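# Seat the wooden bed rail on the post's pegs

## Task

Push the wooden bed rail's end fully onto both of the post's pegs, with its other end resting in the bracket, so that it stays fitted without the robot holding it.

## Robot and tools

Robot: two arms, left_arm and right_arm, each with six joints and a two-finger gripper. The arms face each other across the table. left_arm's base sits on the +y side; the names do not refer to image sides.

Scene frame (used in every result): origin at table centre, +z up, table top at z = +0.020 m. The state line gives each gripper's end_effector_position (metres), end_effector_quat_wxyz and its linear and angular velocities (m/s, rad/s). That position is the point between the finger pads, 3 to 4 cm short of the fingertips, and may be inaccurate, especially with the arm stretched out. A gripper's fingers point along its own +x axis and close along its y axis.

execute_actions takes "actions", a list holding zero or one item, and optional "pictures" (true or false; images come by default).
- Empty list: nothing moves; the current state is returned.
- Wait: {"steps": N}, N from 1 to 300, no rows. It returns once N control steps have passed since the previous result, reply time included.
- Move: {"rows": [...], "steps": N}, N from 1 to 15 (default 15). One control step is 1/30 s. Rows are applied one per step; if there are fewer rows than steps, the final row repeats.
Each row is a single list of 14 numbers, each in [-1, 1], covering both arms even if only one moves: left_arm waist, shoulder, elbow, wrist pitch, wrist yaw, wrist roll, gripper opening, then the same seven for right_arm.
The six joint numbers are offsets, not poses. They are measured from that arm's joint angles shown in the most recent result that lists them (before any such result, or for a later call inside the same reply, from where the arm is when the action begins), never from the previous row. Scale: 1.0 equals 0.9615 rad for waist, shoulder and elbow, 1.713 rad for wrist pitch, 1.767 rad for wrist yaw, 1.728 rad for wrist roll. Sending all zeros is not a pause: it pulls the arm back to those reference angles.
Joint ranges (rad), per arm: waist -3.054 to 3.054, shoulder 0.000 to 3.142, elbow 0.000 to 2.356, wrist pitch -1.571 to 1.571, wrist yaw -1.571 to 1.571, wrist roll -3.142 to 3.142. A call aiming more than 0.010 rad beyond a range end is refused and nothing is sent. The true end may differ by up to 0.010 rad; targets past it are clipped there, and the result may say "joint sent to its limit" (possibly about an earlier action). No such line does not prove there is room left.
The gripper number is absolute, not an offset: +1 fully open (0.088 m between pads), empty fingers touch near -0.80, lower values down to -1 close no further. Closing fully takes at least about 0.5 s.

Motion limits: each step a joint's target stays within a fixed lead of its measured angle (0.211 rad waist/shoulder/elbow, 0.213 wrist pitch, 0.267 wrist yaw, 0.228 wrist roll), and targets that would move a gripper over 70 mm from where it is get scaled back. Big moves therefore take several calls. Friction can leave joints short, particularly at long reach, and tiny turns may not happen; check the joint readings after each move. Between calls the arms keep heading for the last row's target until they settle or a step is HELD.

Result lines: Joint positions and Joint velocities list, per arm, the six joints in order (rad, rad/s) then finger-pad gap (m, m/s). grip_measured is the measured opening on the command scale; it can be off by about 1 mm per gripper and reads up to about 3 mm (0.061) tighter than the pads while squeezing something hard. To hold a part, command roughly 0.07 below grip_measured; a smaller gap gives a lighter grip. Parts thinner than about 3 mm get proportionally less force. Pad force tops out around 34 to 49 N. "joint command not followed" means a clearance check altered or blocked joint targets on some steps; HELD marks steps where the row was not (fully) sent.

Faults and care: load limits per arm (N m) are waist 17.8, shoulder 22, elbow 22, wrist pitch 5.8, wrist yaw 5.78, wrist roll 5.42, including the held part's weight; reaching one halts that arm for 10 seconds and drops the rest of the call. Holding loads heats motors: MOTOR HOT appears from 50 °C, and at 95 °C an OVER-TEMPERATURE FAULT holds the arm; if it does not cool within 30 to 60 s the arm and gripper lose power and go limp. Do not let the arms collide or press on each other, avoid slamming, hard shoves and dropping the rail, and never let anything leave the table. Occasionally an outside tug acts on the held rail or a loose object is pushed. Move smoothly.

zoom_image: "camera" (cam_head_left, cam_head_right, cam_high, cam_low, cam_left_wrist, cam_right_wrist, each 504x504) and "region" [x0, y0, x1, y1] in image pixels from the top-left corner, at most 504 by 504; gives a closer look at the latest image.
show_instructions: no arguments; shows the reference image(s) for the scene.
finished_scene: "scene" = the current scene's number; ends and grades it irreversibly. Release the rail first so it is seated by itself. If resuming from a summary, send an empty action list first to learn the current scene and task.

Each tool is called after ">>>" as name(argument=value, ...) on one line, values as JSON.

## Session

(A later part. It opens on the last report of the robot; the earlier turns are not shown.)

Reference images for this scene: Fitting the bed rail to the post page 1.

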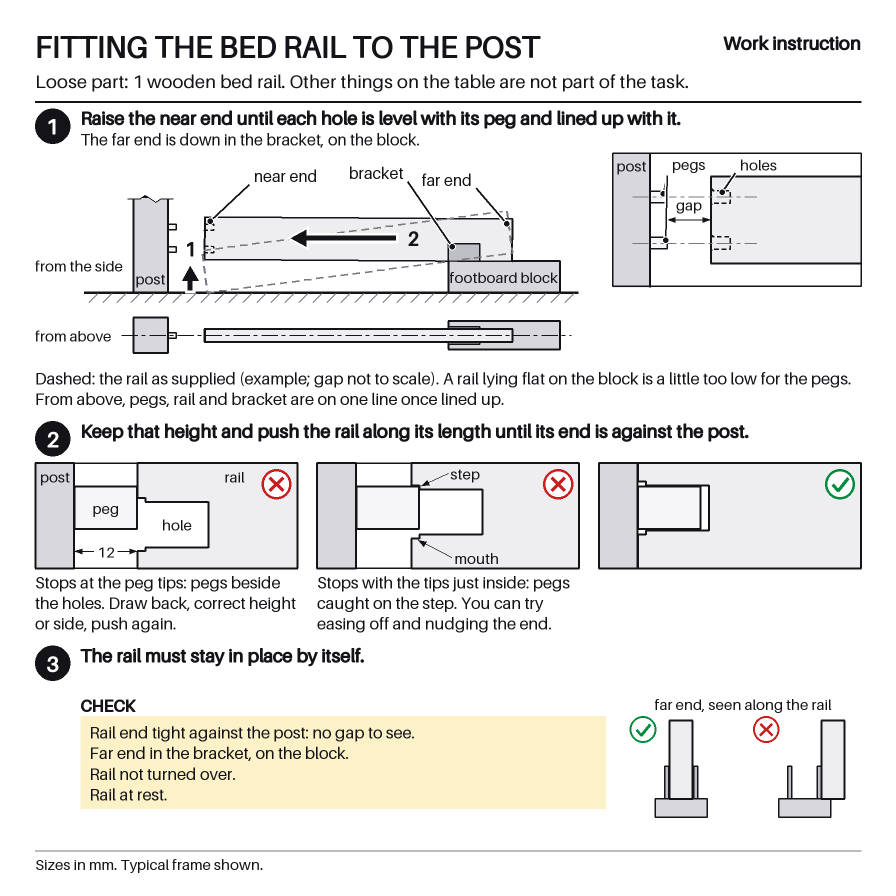

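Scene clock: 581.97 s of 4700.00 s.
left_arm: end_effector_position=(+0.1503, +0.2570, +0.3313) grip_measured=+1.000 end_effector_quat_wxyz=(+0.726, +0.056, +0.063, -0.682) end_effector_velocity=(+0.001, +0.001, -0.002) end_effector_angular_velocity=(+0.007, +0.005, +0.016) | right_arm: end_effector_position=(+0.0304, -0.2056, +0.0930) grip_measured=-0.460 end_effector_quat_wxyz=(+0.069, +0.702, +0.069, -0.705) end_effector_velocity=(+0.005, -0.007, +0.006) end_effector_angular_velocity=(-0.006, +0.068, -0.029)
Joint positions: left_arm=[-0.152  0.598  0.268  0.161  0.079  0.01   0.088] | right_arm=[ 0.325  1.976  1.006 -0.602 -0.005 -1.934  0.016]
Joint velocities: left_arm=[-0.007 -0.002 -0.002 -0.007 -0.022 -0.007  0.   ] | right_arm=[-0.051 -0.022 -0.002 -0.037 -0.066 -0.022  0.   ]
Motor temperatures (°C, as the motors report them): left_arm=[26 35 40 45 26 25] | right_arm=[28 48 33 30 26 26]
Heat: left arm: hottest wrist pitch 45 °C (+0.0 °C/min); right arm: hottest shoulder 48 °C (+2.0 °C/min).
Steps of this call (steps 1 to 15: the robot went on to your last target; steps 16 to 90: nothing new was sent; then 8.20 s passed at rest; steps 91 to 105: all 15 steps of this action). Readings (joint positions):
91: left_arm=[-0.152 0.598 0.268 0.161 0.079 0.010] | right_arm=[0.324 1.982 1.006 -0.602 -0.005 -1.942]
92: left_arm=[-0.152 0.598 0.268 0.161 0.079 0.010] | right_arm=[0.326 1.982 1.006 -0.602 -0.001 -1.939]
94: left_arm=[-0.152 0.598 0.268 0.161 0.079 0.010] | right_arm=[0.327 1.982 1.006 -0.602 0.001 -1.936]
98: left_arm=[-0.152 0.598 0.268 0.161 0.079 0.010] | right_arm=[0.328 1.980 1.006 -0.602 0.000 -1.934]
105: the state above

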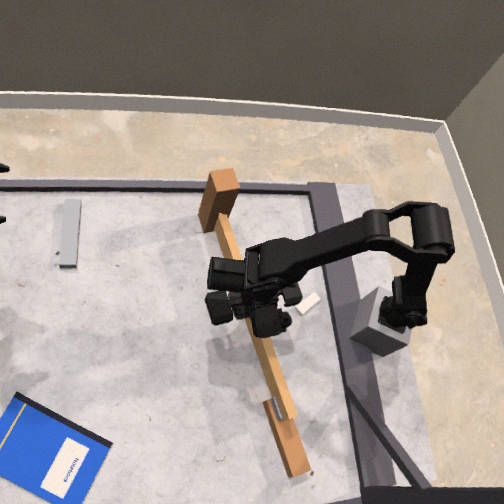

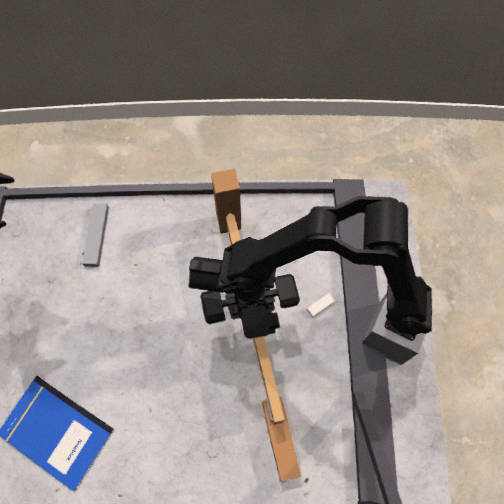

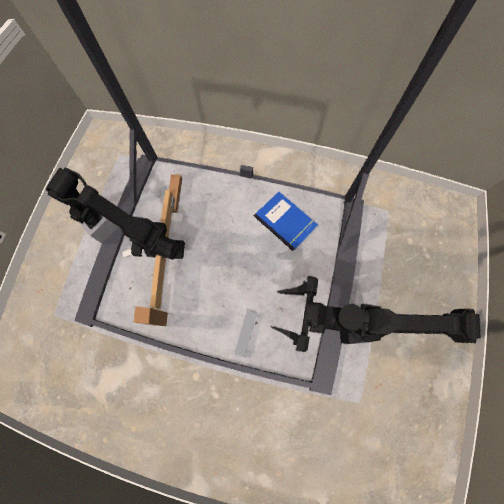

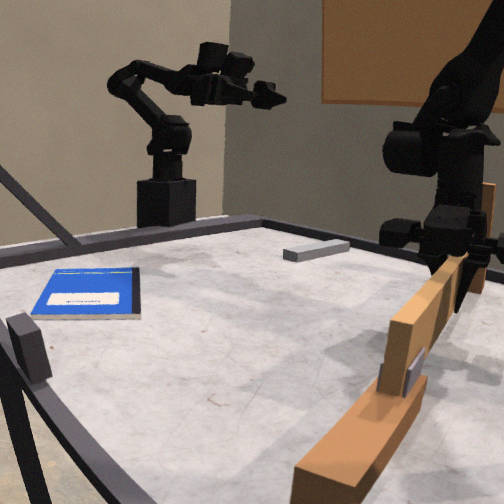

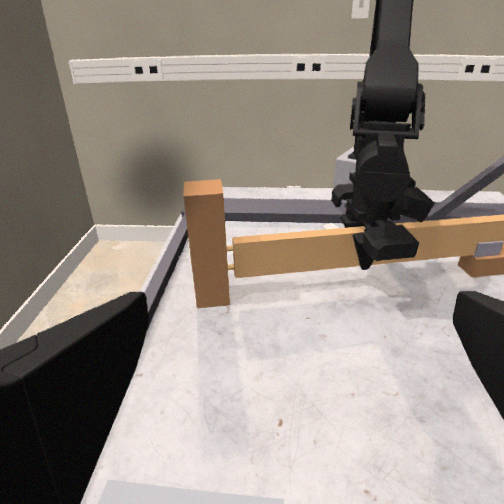

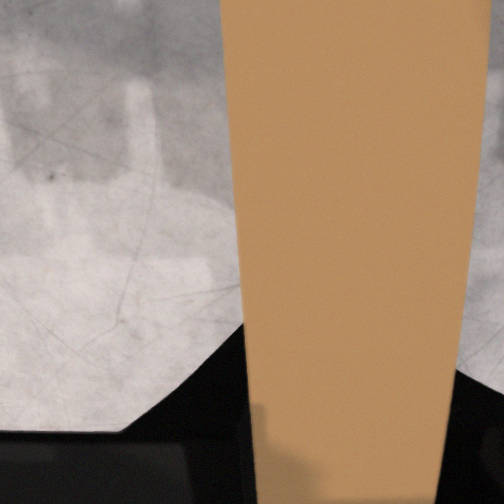

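>>> execute_actions(actions=[{"rows": [[0,0,0,0,0,0,1, 0.012,-0.01,0.01,0,0.006,0.006,-0.65],[0,0,0,0,0,0,1, 0.012,-0.01,0.01,0,0.006,0.006,-0.65],[0,0,0,0,0,0,1, 0.012,-0.01,0.01,0,0.006,0.006,-0.65],[0,0,0,0,0,0,1, -0.02,-0.01,0.01,0,0.006,0.006,-0.65],[0,0,0,0,0,0,1, -0.02,-0.01,0.01,0,0.006,0.006,-0.65],[0,0,0,0,0,0,1, -0.02,-0.01,0.01,0,0.006,0.006,-0.65],[0,0,0,0,0,0,1, 0.012,-0.01,0.01,0,0.006,0.009,-0.65],[0,0,0,0,0,0,1, 0.012,-0.01,0.01,0,0.006,0.009,-0.65],[0,0,0,0,0,0,1, -0.02,-0.01,0.01,0,0.006,0.009,-0.65],[0,0,0,0,0,0,1, -0.02,-0.01,0.01,0,0.006,0.009,-0.65],[0,0,0,0,0,0,1, -0.02,-0.01,0.01,0,0.006,0.009,-0.65],[0,0,0,0,0,0,1, 0.012,-0.01,0.01,0,0.006,0.012,-0.65],[0,0,0,0,0,0,1, 0.012,-0.01,0.01,0,0.006,0.012,-0.65],[0,0,0,0,0,0,1, -0.02,-0.01,0.01,0,0.006,0.012,-0.65]], "steps": 15}])

>>> zoom_image(camera="cam_left_wrist", region=[190, 220, 290, 300])

>>> zoom_image(camera="cam_head_right", region=[205, 190, 265, 250])

Scene clock: 589.90 s of 4700.00 s.
left_arm: end_effector_position=(+0.1503, +0.2570, +0.3313) grip_measured=+1.000 end_effector_quat_wxyz=(+0.726, +0.056, +0.063, -0.682) end_effector_velocity=(+0.000, +0.002, -0.004) end_effector_angular_velocity=(+0.018, -0.006, +0.004) | right_arm: end_effector_position=(+0.0304, -0.2057, +0.0930) grip_measured=-0.460 end_effector_quat_wxyz=(+0.067, +0.703, +0.066, -0.705) end_effector_velocity=(+0.001, -0.002, +0.000) end_effector_angular_velocity=(+0.009, +0.095, -0.044)
Joint positions: left_arm=[-0.152  0.598  0.268  0.161  0.079  0.01   0.088] | right_arm=[ 0.327  1.976  1.006 -0.603 -0.001 -1.924  0.016]
Joint velocities: left_arm=[-0.002 -0.007 -0.002 -0.022 -0.007  0.007  0.   ] | right_arm=[-0.051 -0.002 -0.002 -0.007 -0.095 -0.007 -0.   ]
Motor temperatures (°C, as the motors report them): left_arm=[26 35 40 45 26 25] | right_arm=[28 49 33 30 26 26]
Heat: left arm: hottest wrist pitch 45 °C (+0.0 °C/min); right arm: hottest shoulder 49 °C (+2.0 °C/min).
Steps of this call (steps 1 to 15: the robot went on to your last target; steps 16 to 90: nothing new was sent; then 4.43 s passed at rest; steps 91 to 105: all 15 steps of this action). Readings (joint positions):
91: left_arm=[-0.152 0.598 0.268 0.161 0.079 0.010] | right_arm=[0.325 1.976 1.006 -0.603 -0.006 -1.933]
92: left_arm=[-0.152 0.598 0.268 0.161 0.079 0.010] | right_arm=[0.328 1.976 1.006 -0.603 -0.002 -1.932]
94: left_arm=[-0.152 0.598 0.268 0.161 0.079 0.010] | right_arm=[0.328 1.976 1.006 -0.603 0.001 -1.930]
98: left_arm=[-0.152 0.598 0.268 0.161 0.079 0.010] | right_arm=[0.329 1.976 1.006 -0.603 0.001 -1.928]
105: the state above

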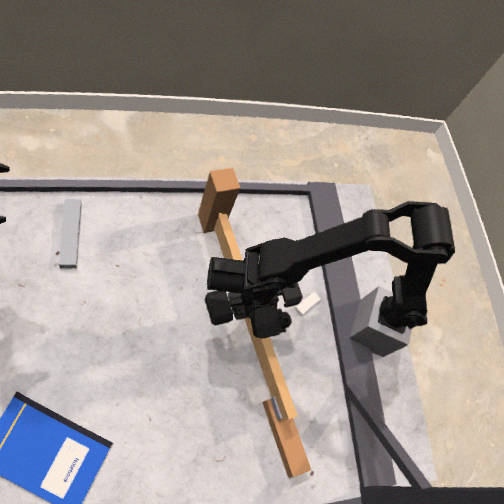

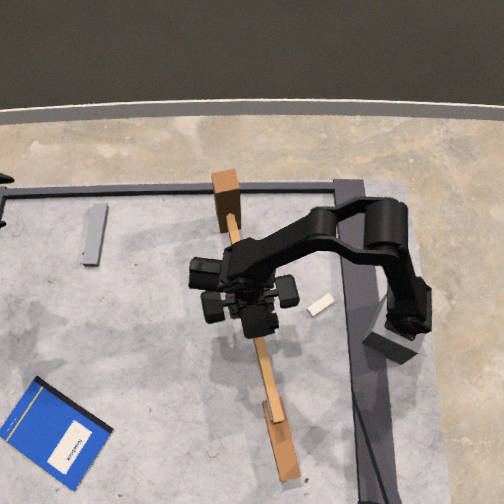

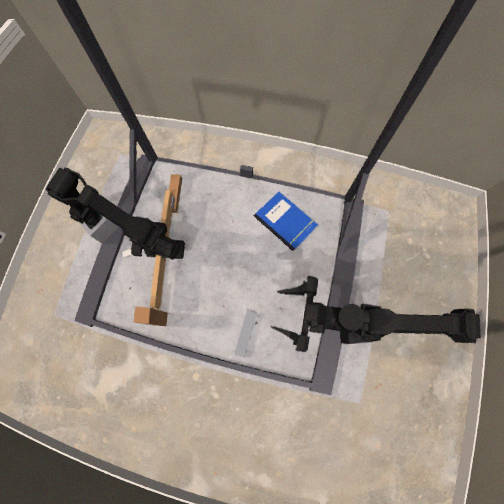

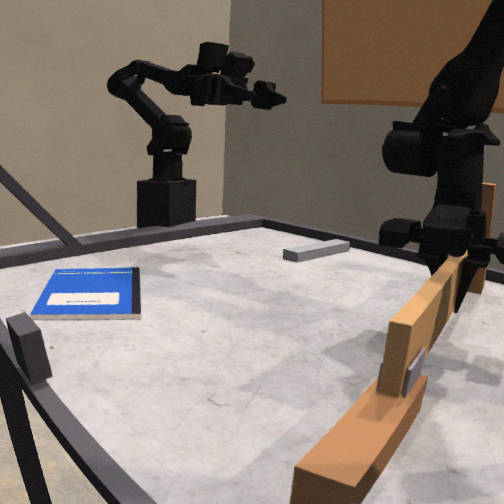

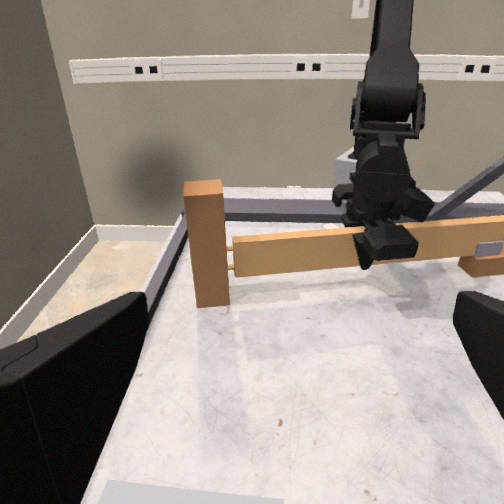

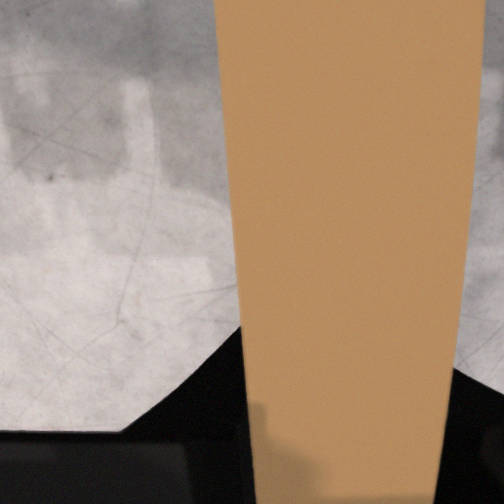

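Region (190, 220, 290, 300) of cam_left_wrist's 504x504 image, scaled by 5.040, with more detail than that image has; it fills the top 403 rows of this view, and the rest is white.

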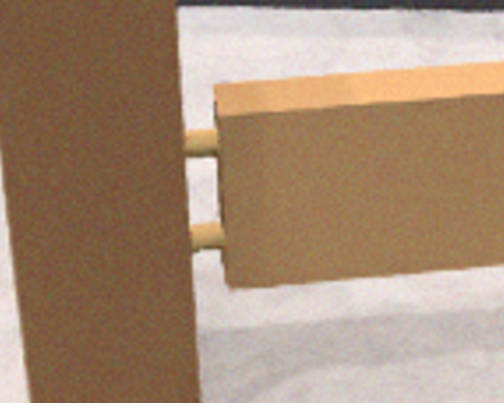

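Region (205, 190, 265, 250) of cam_head_right's 504x504 image, scaled by 8.400, with more detail than that image has.

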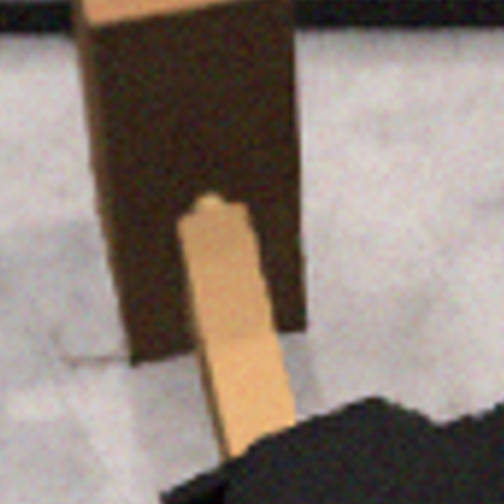

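>>> execute_actions(actions=[], pictures=false)

Scene clock: 596.50 s of 4700.00 s.
left_arm: end_effector_position=(+0.1503, +0.2570, +0.3313) grip_measured=+1.000 end_effector_quat_wxyz=(+0.726, +0.056, +0.063, -0.682) end_effector_velocity=(+0.000, +0.000, +0.001) end_effector_angular_velocity=(-0.008, +0.019, +0.008) | right_arm: end_effector_position=(+0.0306, -0.2057, +0.0930) grip_measured=-0.460 end_effector_quat_wxyz=(+0.066, +0.702, +0.065, -0.706) end_effector_velocity=(-0.001, -0.002, +0.000) end_effector_angular_velocity=(-0.006, +0.008, +0.005)
Joint positions: left_arm=[-0.152  0.598  0.268  0.161  0.079  0.01   0.088] | right_arm=[ 0.325  1.976  1.006 -0.603 -0.005 -1.924  0.016]
Joint velocities: left_arm=[-0.002 -0.002 -0.002  0.007 -0.007 -0.022  0.   ] | right_arm=[-0.002 -0.002 -0.002 -0.007 -0.007 -0.007 -0.   ]
Motor temperatures (°C, as the motors report them): left_arm=[26 35 40 46 26 25] | right_arm=[28 49 33 29 26 26]
Heat: left arm: hottest wrist pitch 46 °C (+1.0 °C/min); right arm: hottest shoulder 49 °C (+2.0 °C/min).
Steps of this call (steps 1 to 15: the robot went on to your last target; steps 16 to 90: nothing new was sent; then 3.60 s passed at rest). Readings (joint positions):
1: left_arm=[-0.152 0.598 0.268 0.161 0.079 0.010] | right_arm=[0.326 1.976 1.006 -0.603 -0.003 -1.924]
2: left_arm=[-0.152 0.598 0.268 0.161 0.079 0.010] | right_arm=[0.325 1.976 1.006 -0.603 -0.004 -1.924]
4: left_arm=[-0.152 0.598 0.268 0.161 0.079 0.010] | right_arm=[0.325 1.976 1.006 -0.603 -0.005 -1.924]
8: left_arm=[-0.152 0.598 0.268 0.161 0.079 0.010] | right_arm=[0.325 1.976 1.006 -0.603 -0.005 -1.924]
90: the state above
All arms were judged still, so your last target was given up. Only a new action makes them travel on or press farther. Fingers that are still opening or closing keep moving.

>>> execute_actions(actions=[{"rows":[[0,0,0,0,0,0,1,0.012,-0.01,0.01,0,0.003,0.004,-0.65],[0,0,0,0,0,0,1,0.012,-0.01,0.01,0,0.003,0.004,-0.65],[0,0,0,0,0,0,1,-0.02,-0.01,0.01,0,0.003,0.004,-0.65],[0,0,0,0,0,0,1,-0.02,-0.01,0.01,0,0.003,0.004,-0.65],[0,0,0,0,0,0,1,-0.02,-0.01,0.01,0,0.003,0.004,-0.65],[0,0,0,0,0,0,1,0.012,-0.01,0.01,0,0.003,0.007,-0.65],[0,0,0,0,0,0,1,0.012,-0.01,0.01,0,0.003,0.007,-0.65],[0,0,0,0,0,0,1,-0.02,-0.01,0.01,0,0.003,0.007,-0.65],[0,0,0,0,0,0,1,-0.02,-0.01,0.01,0,0.003,0.007,-0.65],[0,0,0,0,0,0,1,-0.02,-0.01,0.01,0,0.003,0.007,-0.65],[0,0,0,0,0,0,1,0.012,-0.01,0.01,0,0.003,0.01,-0.65],[0,0,0,0,0,0,1,0.012,-0.01,0.01,0,0.003,0.01,-0.65],[0,0,0,0,0,0,1,-0.02,-0.01,0.01,0,0.003,0.01,-0.65]],"steps":15}])

>>> zoom_image(camera="cam_left_wrist", region=[190,220,290,300])

>>> zoom_image(camera="cam_head_right", region=[205,190,265,250])

Scene clock: 603.87 s of 4700.00 s.
left_arm: end_effector_position=(+0.1503, +0.2570, +0.3313) grip_measured=+1.000 end_effector_quat_wxyz=(+0.726, +0.056, +0.063, -0.682) end_effector_velocity=(+0.002, +0.002, -0.006) end_effector_angular_velocity=(+0.022, +0.007, +0.020) | right_arm: end_effector_position=(+0.0306, -0.2057, +0.0930) grip_measured=-0.460 end_effector_quat_wxyz=(+0.064, +0.702, +0.064, -0.707) end_effector_velocity=(+0.000, -0.003, -0.001) end_effector_angular_velocity=(-0.003, +0.053, -0.005)
Joint positions: left_arm=[-0.152  0.598  0.268  0.161  0.079  0.01   0.088] | right_arm=[ 0.324  1.976  1.006 -0.603 -0.006 -1.921  0.016]
Joint velocities: left_arm=[-0.002 -0.007 -0.007 -0.022 -0.022 -0.007  0.   ] | right_arm=[-0.027  0.002 -0.002 -0.007 -0.051 -0.022  0.   ]
Motor temperatures (°C, as the motors report them): left_arm=[26 35 40 46 26 25] | right_arm=[28 49 33 29 26 26]
Heat: left arm: hottest wrist pitch 46 °C (+1.0 °C/min); right arm: hottest shoulder 49 °C (+2.0 °C/min).
Steps of this call (steps 1 to 90: nothing new was sent; then 3.87 s passed at rest; steps 91 to 105: all 15 steps of this action). Readings (joint positions):
91: left_arm=[-0.152 0.598 0.268 0.161 0.079 0.010] | right_arm=[0.326 1.976 1.006 -0.603 -0.004 -1.924]
92: left_arm=[-0.152 0.598 0.268 0.161 0.079 0.010] | right_arm=[0.328 1.976 1.006 -0.603 -0.001 -1.924]
94: left_arm=[-0.152 0.598 0.268 0.161 0.079 0.010] | right_arm=[0.325 1.976 1.006 -0.603 -0.004 -1.924]
98: left_arm=[-0.152 0.598 0.268 0.161 0.079 0.010] | right_arm=[0.327 1.976 1.006 -0.603 -0.001 -1.924]
105: the state above

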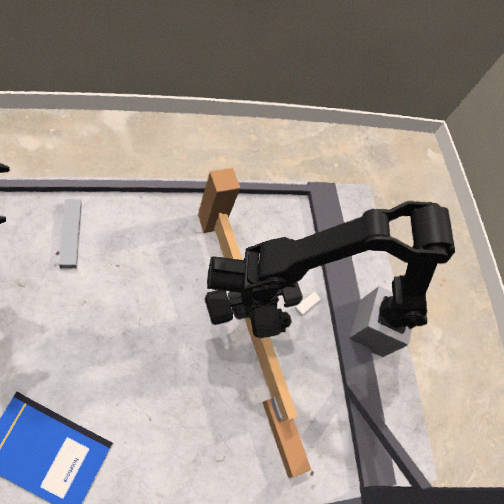

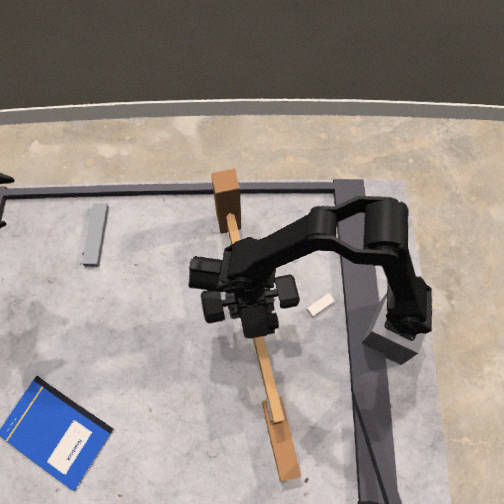

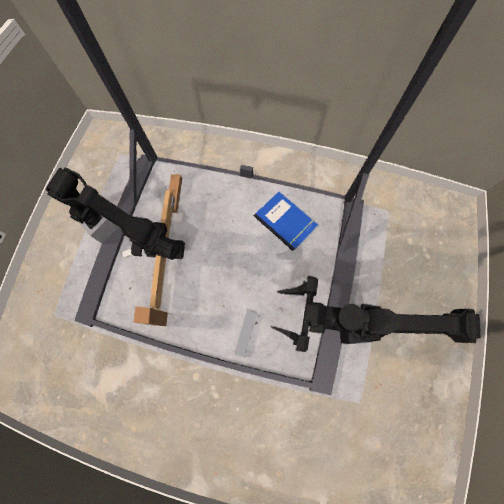

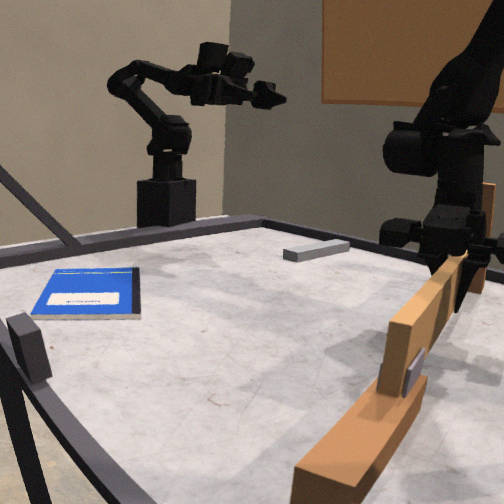

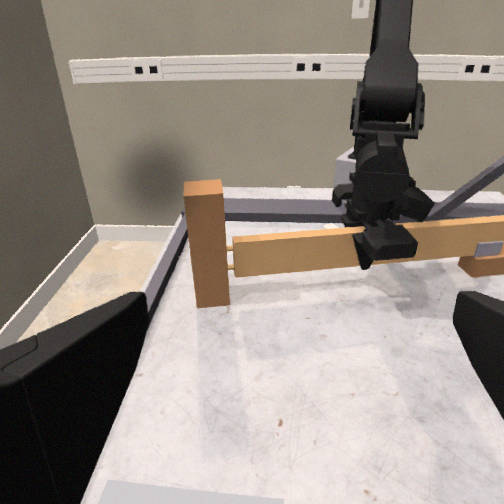

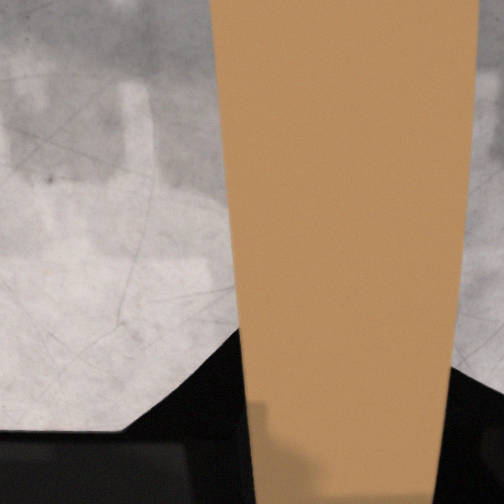

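Region (190, 220, 290, 300) of cam_left_wrist's 504x504 image, scaled by 5.040, with more detail than that image has; it fills the top 403 rows of this view, and the rest is white.

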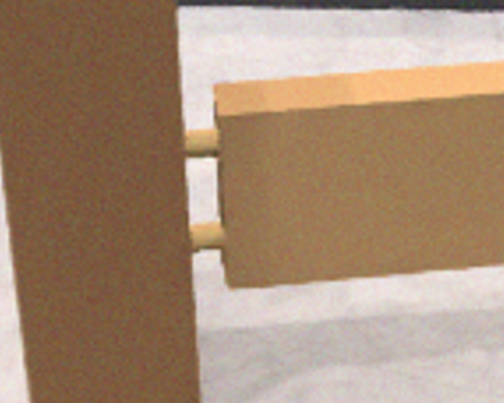

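Region (205, 190, 265, 250) of cam_head_right's 504x504 image, scaled by 8.400, with more detail than that image has.

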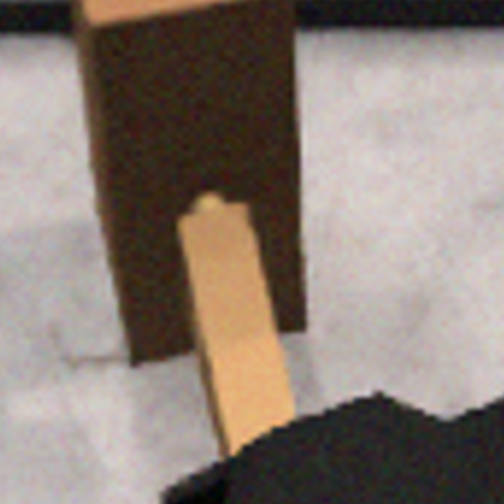

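>>> execute_actions(actions=[{"rows":[[0,0,0,0,0,0,1,-0.018,-0.01,0.01,0,0.004,0.002,-0.65],[0,0,0,0,0,0,1,-0.018,-0.01,0.01,0,0.004,0.004,-0.65],[0,0,0,0,0,0,1,-0.018,-0.01,0.01,0,0.004,0.006,-0.65],[0,0,0,0,0,0,1,-0.018,-0.01,0.01,0,0.004,0.008,-0.65],[0,0,0,0,0,0,1,-0.018,-0.01,0.01,0,0.004,0.01,-0.65],[0,0,0,0,0,0,1,-0.018,-0.01,0.01,0,0.004,0.012,-0.65],[0,0,0,0,0,0,1,-0.018,-0.01,0.01,0,0.004,0.014,-0.65],[0,0,0,0,0,0,1,-0.018,-0.01,0.01,0,0.004,0.016,-0.65],[0,0,0,0,0,0,1,-0.018,-0.01,0.01,0,0.004,0.018,-0.65],[0,0,0,0,0,0,1,-0.018,-0.01,0.01,0,0.004,0.02,-0.65]],"steps":15}])

>>> zoom_image(camera="cam_left_wrist", region=[190,220,290,300])

>>> zoom_image(camera="cam_head_right", region=[205,190,265,250])

Scene clock: 610.90 s of 4700.00 s.
left_arm: end_effector_position=(+0.1503, +0.2570, +0.3313) grip_measured=+1.000 end_effector_quat_wxyz=(+0.726, +0.056, +0.063, -0.682) end_effector_velocity=(+0.000, +0.001, -0.002) end_effector_angular_velocity=(+0.008, -0.007, +0.004) | right_arm: end_effector_position=(+0.0306, -0.2057, +0.0930) grip_measured=-0.460 end_effector_quat_wxyz=(+0.059, +0.702, +0.059, -0.708) end_effector_velocity=(-0.003, -0.002, +0.000) end_effector_angular_velocity=(-0.004, +0.023, -0.010)
Joint positions: left_arm=[-0.152  0.598  0.268  0.161  0.079  0.01   0.088] | right_arm=[ 0.323  1.976  1.006 -0.603 -0.008 -1.908  0.016]
Joint velocities: left_arm=[-0.002 -0.002 -0.002 -0.007 -0.007  0.007  0.   ] | right_arm=[-0.002 -0.002 -0.002 -0.007 -0.022  0.007 -0.   ]
Motor temperatures (°C, as the motors report them): left_arm=[26 35 40 46 26 25] | right_arm=[28 49 33 29 26 26]
Heat: left arm: hottest wrist pitch 46 °C (+1.0 °C/min); right arm: hottest shoulder 49 °C (+2.0 °C/min).
Steps of this call (steps 1 to 15: the robot went on to your last target; steps 16 to 90: nothing new was sent; then 3.53 s passed at rest; steps 91 to 105: all 15 steps of this action). Readings (joint positions):
91: left_arm=[-0.152 0.598 0.268 0.161 0.079 0.010] | right_arm=[0.323 1.976 1.006 -0.603 -0.008 -1.921]
92: left_arm=[-0.152 0.598 0.268 0.161 0.079 0.010] | right_arm=[0.323 1.976 1.006 -0.603 -0.008 -1.921]
94: left_arm=[-0.152 0.598 0.268 0.161 0.079 0.010] | right_arm=[0.323 1.976 1.006 -0.603 -0.008 -1.921]
98: left_arm=[-0.152 0.598 0.268 0.161 0.079 0.010] | right_arm=[0.323 1.976 1.006 -0.603 -0.008 -1.916]
105: the state above

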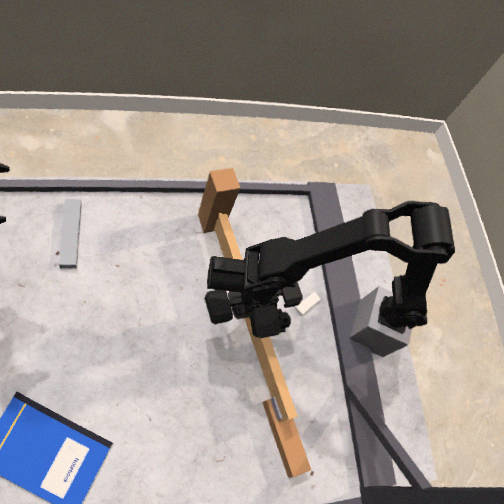

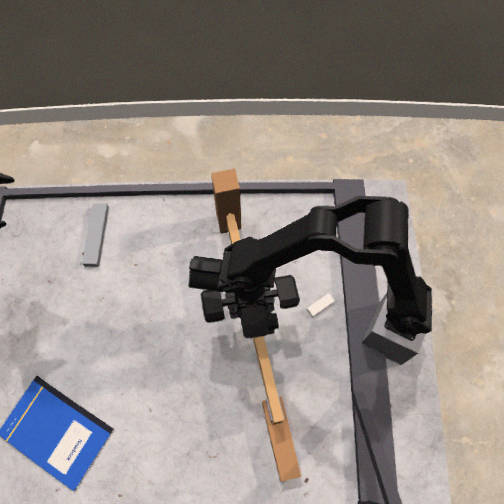

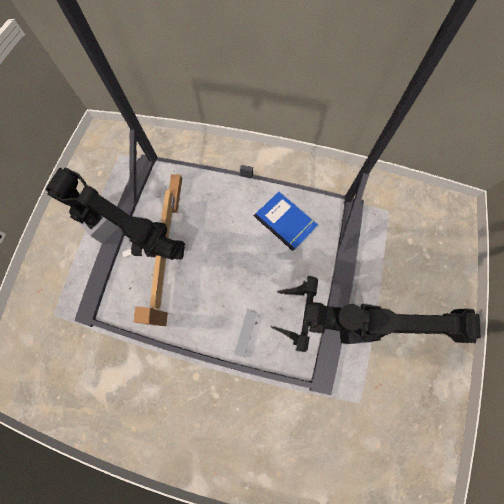

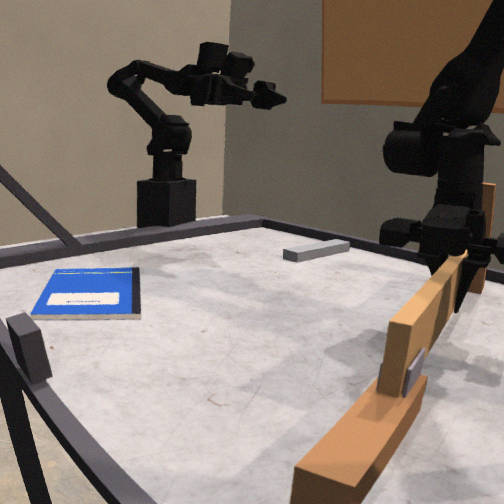

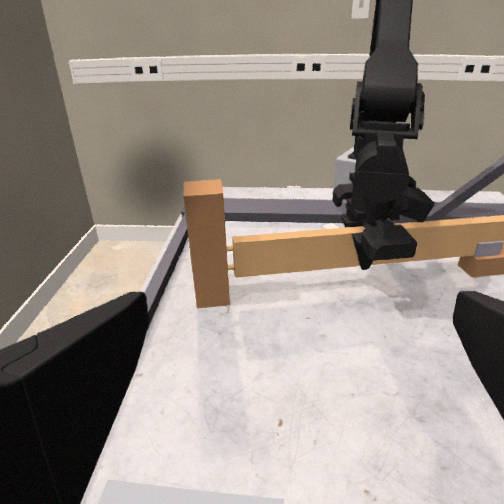

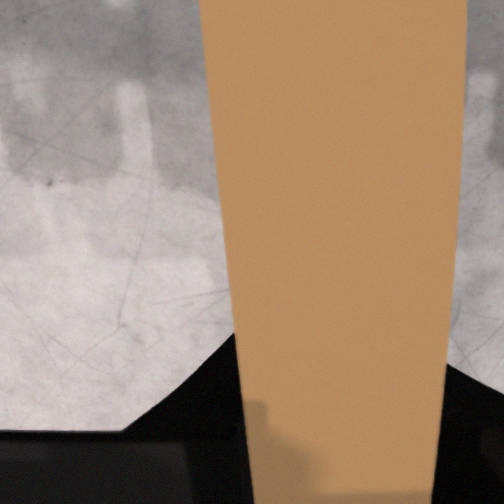

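Region (190, 220, 290, 300) of cam_left_wrist's 504x504 image, scaled by 5.040, with more detail than that image has; it fills the top 403 rows of this view, and the rest is white.

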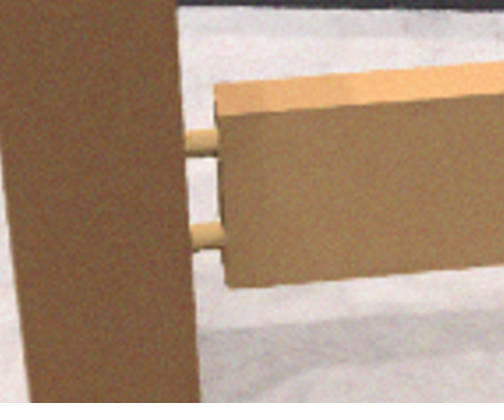

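Region (205, 190, 265, 250) of cam_head_right's 504x504 image, scaled by 8.400, with more detail than that image has.

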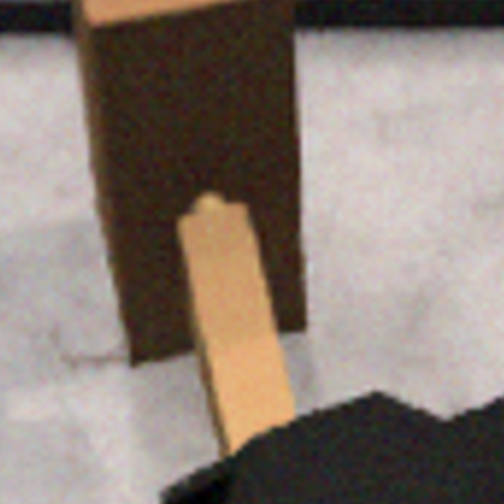

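>>> execute_actions(actions=[{"rows":[[0,0,0,0,0,0,1,0.012,-0.01,0.01,0,0.004,-0.004,-0.65]],"steps":10}])

>>> zoom_image(camera="cam_left_wrist", region=[190,220,290,300])

>>> zoom_image(camera="cam_head_right", region=[205,190,265,250])

Scene clock: 613.27 s of 4700.00 s.
left_arm: end_effector_position=(+0.1503, +0.2570, +0.3313) grip_measured=+1.000 end_effector_quat_wxyz=(+0.726, +0.056, +0.063, -0.682) end_effector_velocity=(+0.001, +0.000, -0.003) end_effector_angular_velocity=(+0.012, +0.005, +0.016) | right_arm: end_effector_position=(+0.0296, -0.2058, +0.0930) grip_measured=-0.460 end_effector_quat_wxyz=(+0.066, +0.704, +0.064, -0.704) end_effector_velocity=(-0.004, -0.002, +0.000) end_effector_angular_velocity=(-0.006, +0.008, +0.015)
Joint positions: left_arm=[-0.152  0.598  0.268  0.161  0.079  0.01   0.088] | right_arm=[ 0.33   1.976  1.006 -0.604  0.001 -1.917  0.016]
Joint velocities: left_arm=[-0.007  0.002 -0.002 -0.007 -0.022 -0.007  0.   ] | right_arm=[ 0.007 -0.002 -0.002 -0.007 -0.007 -0.007  0.   ]
Motor temperatures (°C, as the motors report them): left_arm=[26 35 40 46 26 25] | right_arm=[28 49 33 29 26 26]
Heat: left arm: hottest wrist pitch 46 °C (+1.0 °C/min); right arm: hottest shoulder 49 °C (+2.0 °C/min).
Steps of this call (steps 1 to 15: the robot went on to your last target; steps 16 to 61: nothing new was sent; steps 62 to 71: all 10 steps of this action). Readings (joint positions):
62: left_arm=[-0.152 0.598 0.268 0.161 0.079 0.010] | right_arm=[0.325 1.976 1.006 -0.603 -0.006 -1.908]
63: left_arm=[-0.152 0.598 0.268 0.161 0.079 0.010] | right_arm=[0.327 1.976 1.006 -0.603 -0.002 -1.911]
65: left_arm=[-0.152 0.598 0.268 0.161 0.079 0.010] | right_arm=[0.328 1.976 1.006 -0.604 0.001 -1.914]
69: left_arm=[-0.152 0.598 0.268 0.161 0.079 0.010] | right_arm=[0.329 1.976 1.006 -0.604 0.001 -1.917]
71: the state above

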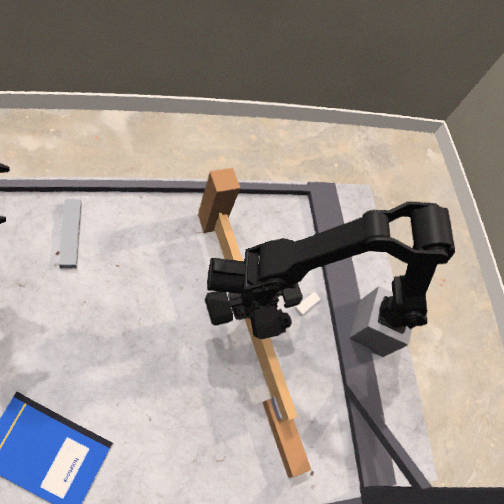

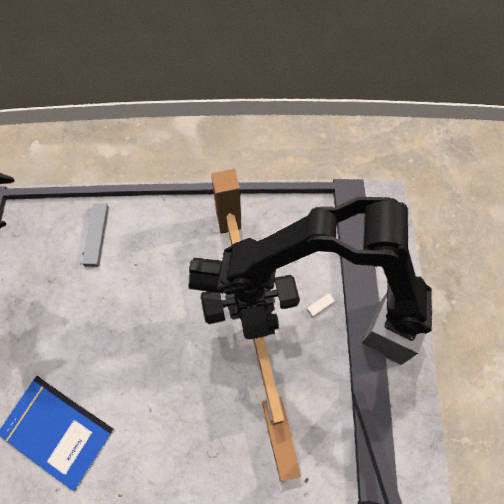

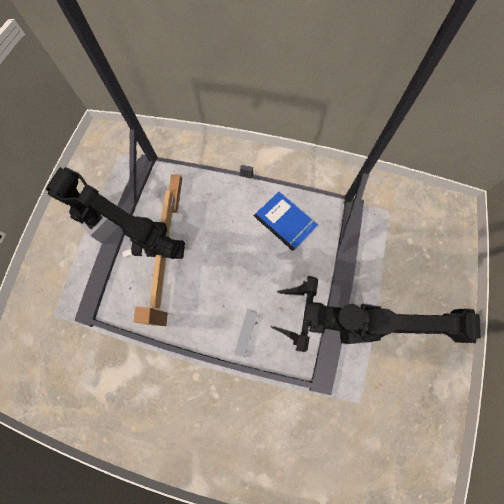

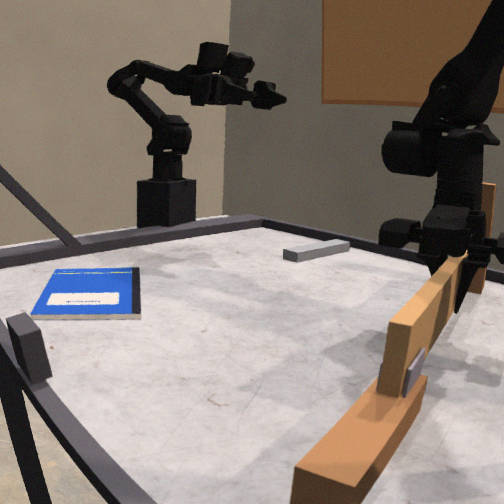

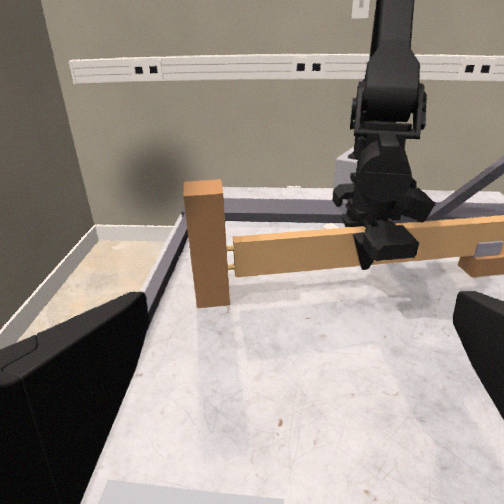

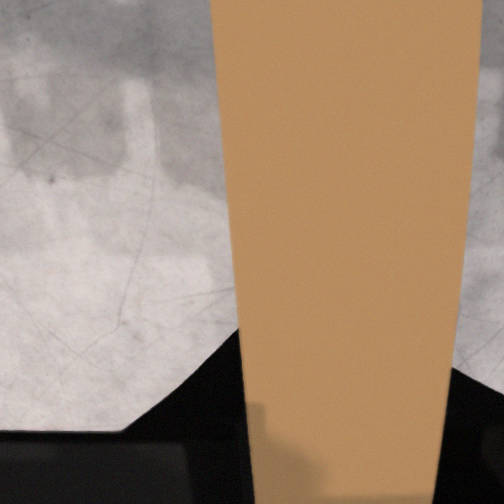

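Region (190, 220, 290, 300) of cam_left_wrist's 504x504 image, scaled by 5.040, with more detail than that image has; it fills the top 403 rows of this view, and the rest is white.

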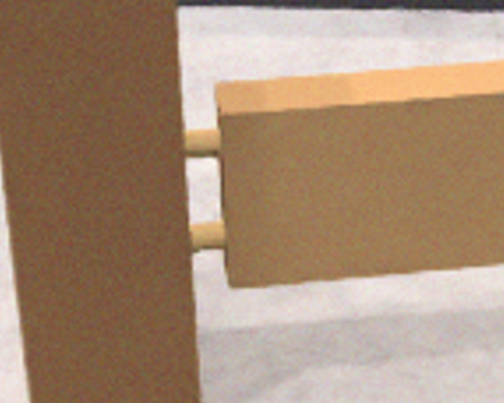

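Region (205, 190, 265, 250) of cam_head_right's 504x504 image, scaled by 8.400, with more detail than that image has.

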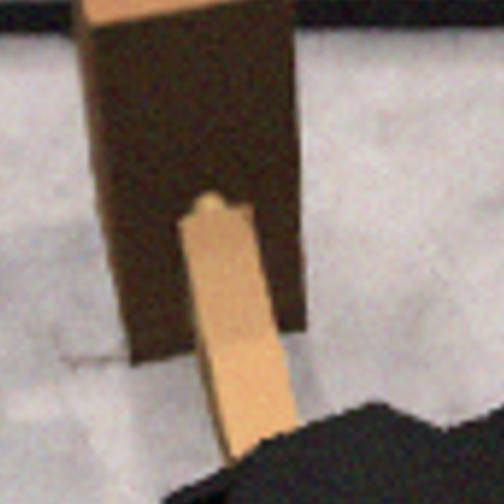

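>>> execute_actions(actions=[{"rows":[[0,0,0,0,0,0,1,-0.02,-0.01,0.01,0,0.002,-0.001,-0.65]],"steps":15}], pictures=false)

Scene clock: 615.37 s of 4700.00 s.
left_arm: end_effector_position=(+0.1503, +0.2570, +0.3313) grip_measured=+1.000 end_effector_quat_wxyz=(+0.726, +0.056, +0.063, -0.682) end_effector_velocity=(-0.001, +0.001, -0.002) end_effector_angular_velocity=(+0.008, -0.007, -0.001) | right_arm: end_effector_position=(+0.0306, -0.2059, +0.0930) grip_measured=-0.460 end_effector_quat_wxyz=(+0.066, +0.703, +0.064, -0.705) end_effector_velocity=(-0.002, -0.001, -0.001) end_effector_angular_velocity=(+0.004, +0.007, +0.010)
Joint positions: left_arm=[-0.152  0.598  0.268  0.161  0.079  0.01   0.088] | right_arm=[ 0.326  1.976  1.006 -0.604 -0.002 -1.921  0.016]
Joint velocities: left_arm=[-0.007 -0.002 -0.002 -0.007 -0.007  0.007  0.   ] | right_arm=[ 0.002 -0.002 -0.007  0.007 -0.007 -0.007 -0.   ]
Motor temperatures (°C, as the motors report them): left_arm=[26 35 40 46 26 25] | right_arm=[28 49 33 29 26 26]
Heat: left arm: hottest wrist pitch 46 °C (+1.0 °C/min); right arm: hottest shoulder 49 °C (+2.0 °C/min).
Steps of this call (steps 1 to 15: the robot went on to your last target; steps 16 to 48: nothing new was sent; steps 49 to 63: all 15 steps of this action). Readings (joint positions):
49: left_arm=[-0.152 0.598 0.268 0.161 0.079 0.010] | right_arm=[0.329 1.976 1.006 -0.604 0.001 -1.919]
50: left_arm=[-0.152 0.598 0.268 0.161 0.079 0.010] | right_arm=[0.327 1.976 1.006 -0.604 0.000 -1.920]
52: left_arm=[-0.152 0.598 0.268 0.161 0.079 0.010] | right_arm=[0.326 1.976 1.006 -0.604 -0.002 -1.921]
56: left_arm=[-0.152 0.598 0.268 0.161 0.079 0.010] | right_arm=[0.326 1.976 1.006 -0.604 -0.002 -1.921]
63: the state above

>>> execute_actions(actions=[{"rows":[[0,0,0,0,0,0,1,0.014,-0.01,0.01,0,0.003,0.008,-0.65],[0,0,0,0,0,0,1,0.014,-0.01,0.01,0,0.003,0.008,-0.65],[0,0,0,0,0,0,1,0.014,-0.01,0.01,0,0.003,0.008,-0.65],[0,0,0,0,0,0,1,0.014,-0.01,0.01,0,0.003,0.008,-0.65],[0,0,0,0,0,0,1,0.014,-0.01,0.01,0,0.003,0.004,-0.65],[0,0,0,0,0,0,1,0.014,-0.01,0.01,0,0.003,0.004,-0.65],[0,0,0,0,0,0,1,-0.018,-0.01,0.01,0,0.003,0.004,-0.65]],"steps":15}])

>>> zoom_image(camera="cam_left_wrist", region=[190,220,290,300])

>>> zoom_image(camera="cam_head_right", region=[205,190,265,250])

Scene clock: 620.53 s of 4700.00 s.
left_arm: end_effector_position=(+0.1503, +0.2570, +0.3313) grip_measured=+1.000 end_effector_quat_wxyz=(+0.726, +0.056, +0.063, -0.682) end_effector_velocity=(+0.000, +0.001, -0.005) end_effector_angular_velocity=(+0.021, +0.024, +0.008) | right_arm: end_effector_position=(+0.0306, -0.2059, +0.0930) grip_measured=-0.460 end_effector_quat_wxyz=(+0.065, +0.703, +0.063, -0.706) end_effector_velocity=(-0.001, -0.002, +0.000) end_effector_angular_velocity=(-0.006, +0.008, -0.010)
Joint positions: left_arm=[-0.152  0.598  0.268  0.161  0.079  0.01   0.088] | right_arm=[ 0.325  1.976  1.006 -0.604 -0.004 -1.92   0.016]
Joint velocities: left_arm=[-0.002 -0.002 -0.002 -0.022 -0.007 -0.022  0.   ] | right_arm=[-0.002 -0.002 -0.002 -0.007 -0.007  0.007 -0.   ]
Motor temperatures (°C, as the motors report them): left_arm=[26 35 40 46 26 25] | right_arm=[28 49 33 29 26 26]
Heat: left arm: hottest wrist pitch 46 °C (+1.0 °C/min); right arm: hottest shoulder 49 °C (+2.0 °C/min).
Steps of this call (steps 1 to 15: the robot went on to your last target; steps 16 to 90: nothing new was sent; then 1.67 s passed at rest; steps 91 to 105: all 15 steps of this action). Readings (joint positions):
91: left_arm=[-0.152 0.598 0.268 0.161 0.079 0.010] | right_arm=[0.327 1.976 1.006 -0.604 -0.001 -1.921]
92: left_arm=[-0.152 0.598 0.268 0.161 0.079 0.010] | right_arm=[0.329 1.976 1.006 -0.604 0.002 -1.921]
94: left_arm=[-0.152 0.598 0.268 0.161 0.079 0.010] | right_arm=[0.331 1.976 1.006 -0.604 0.004 -1.920]
98: left_arm=[-0.152 0.598 0.268 0.161 0.079 0.010] | right_arm=[0.329 1.976 1.006 -0.604 0.002 -1.920]
105: the state above

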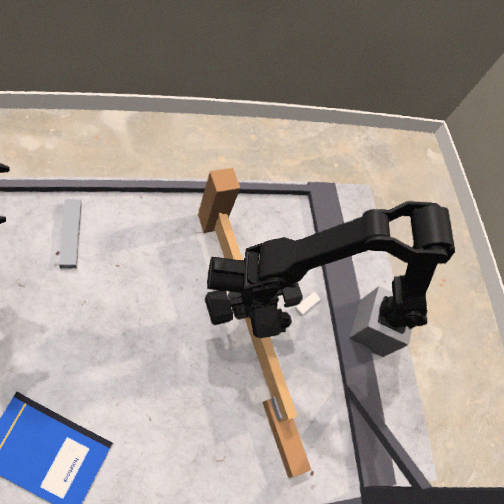

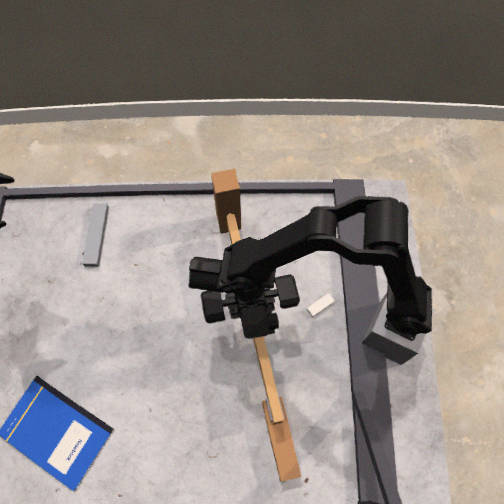

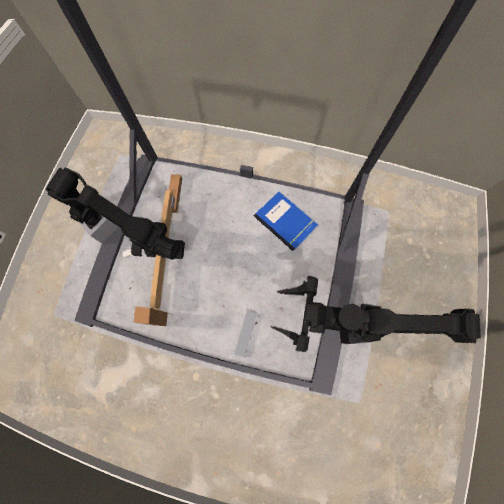

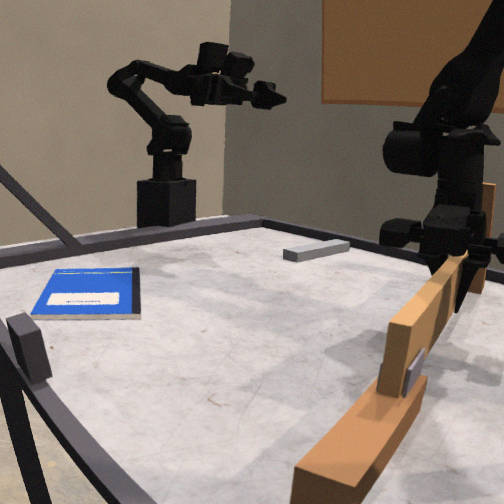

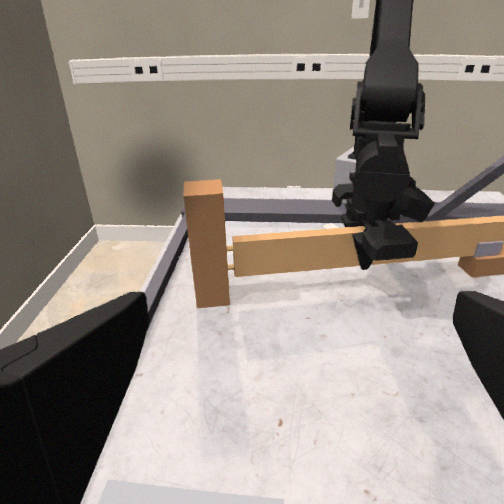

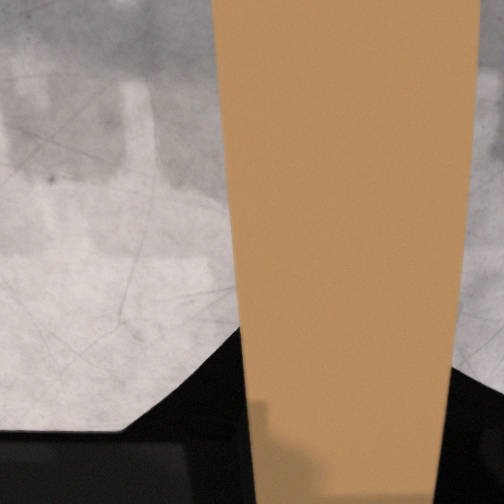

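Region (190, 220, 290, 300) of cam_left_wrist's 504x504 image, scaled by 5.040, with more detail than that image has; it fills the top 403 rows of this view, and the rest is white.

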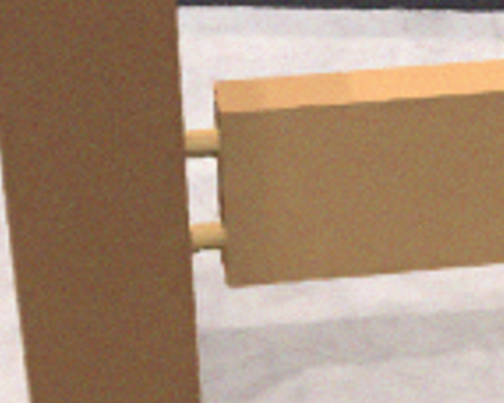

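Region (205, 190, 265, 250) of cam_head_right's 504x504 image, scaled by 8.400, with more detail than that image has.

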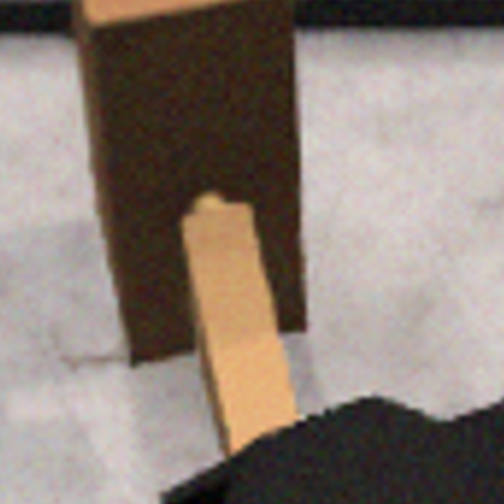

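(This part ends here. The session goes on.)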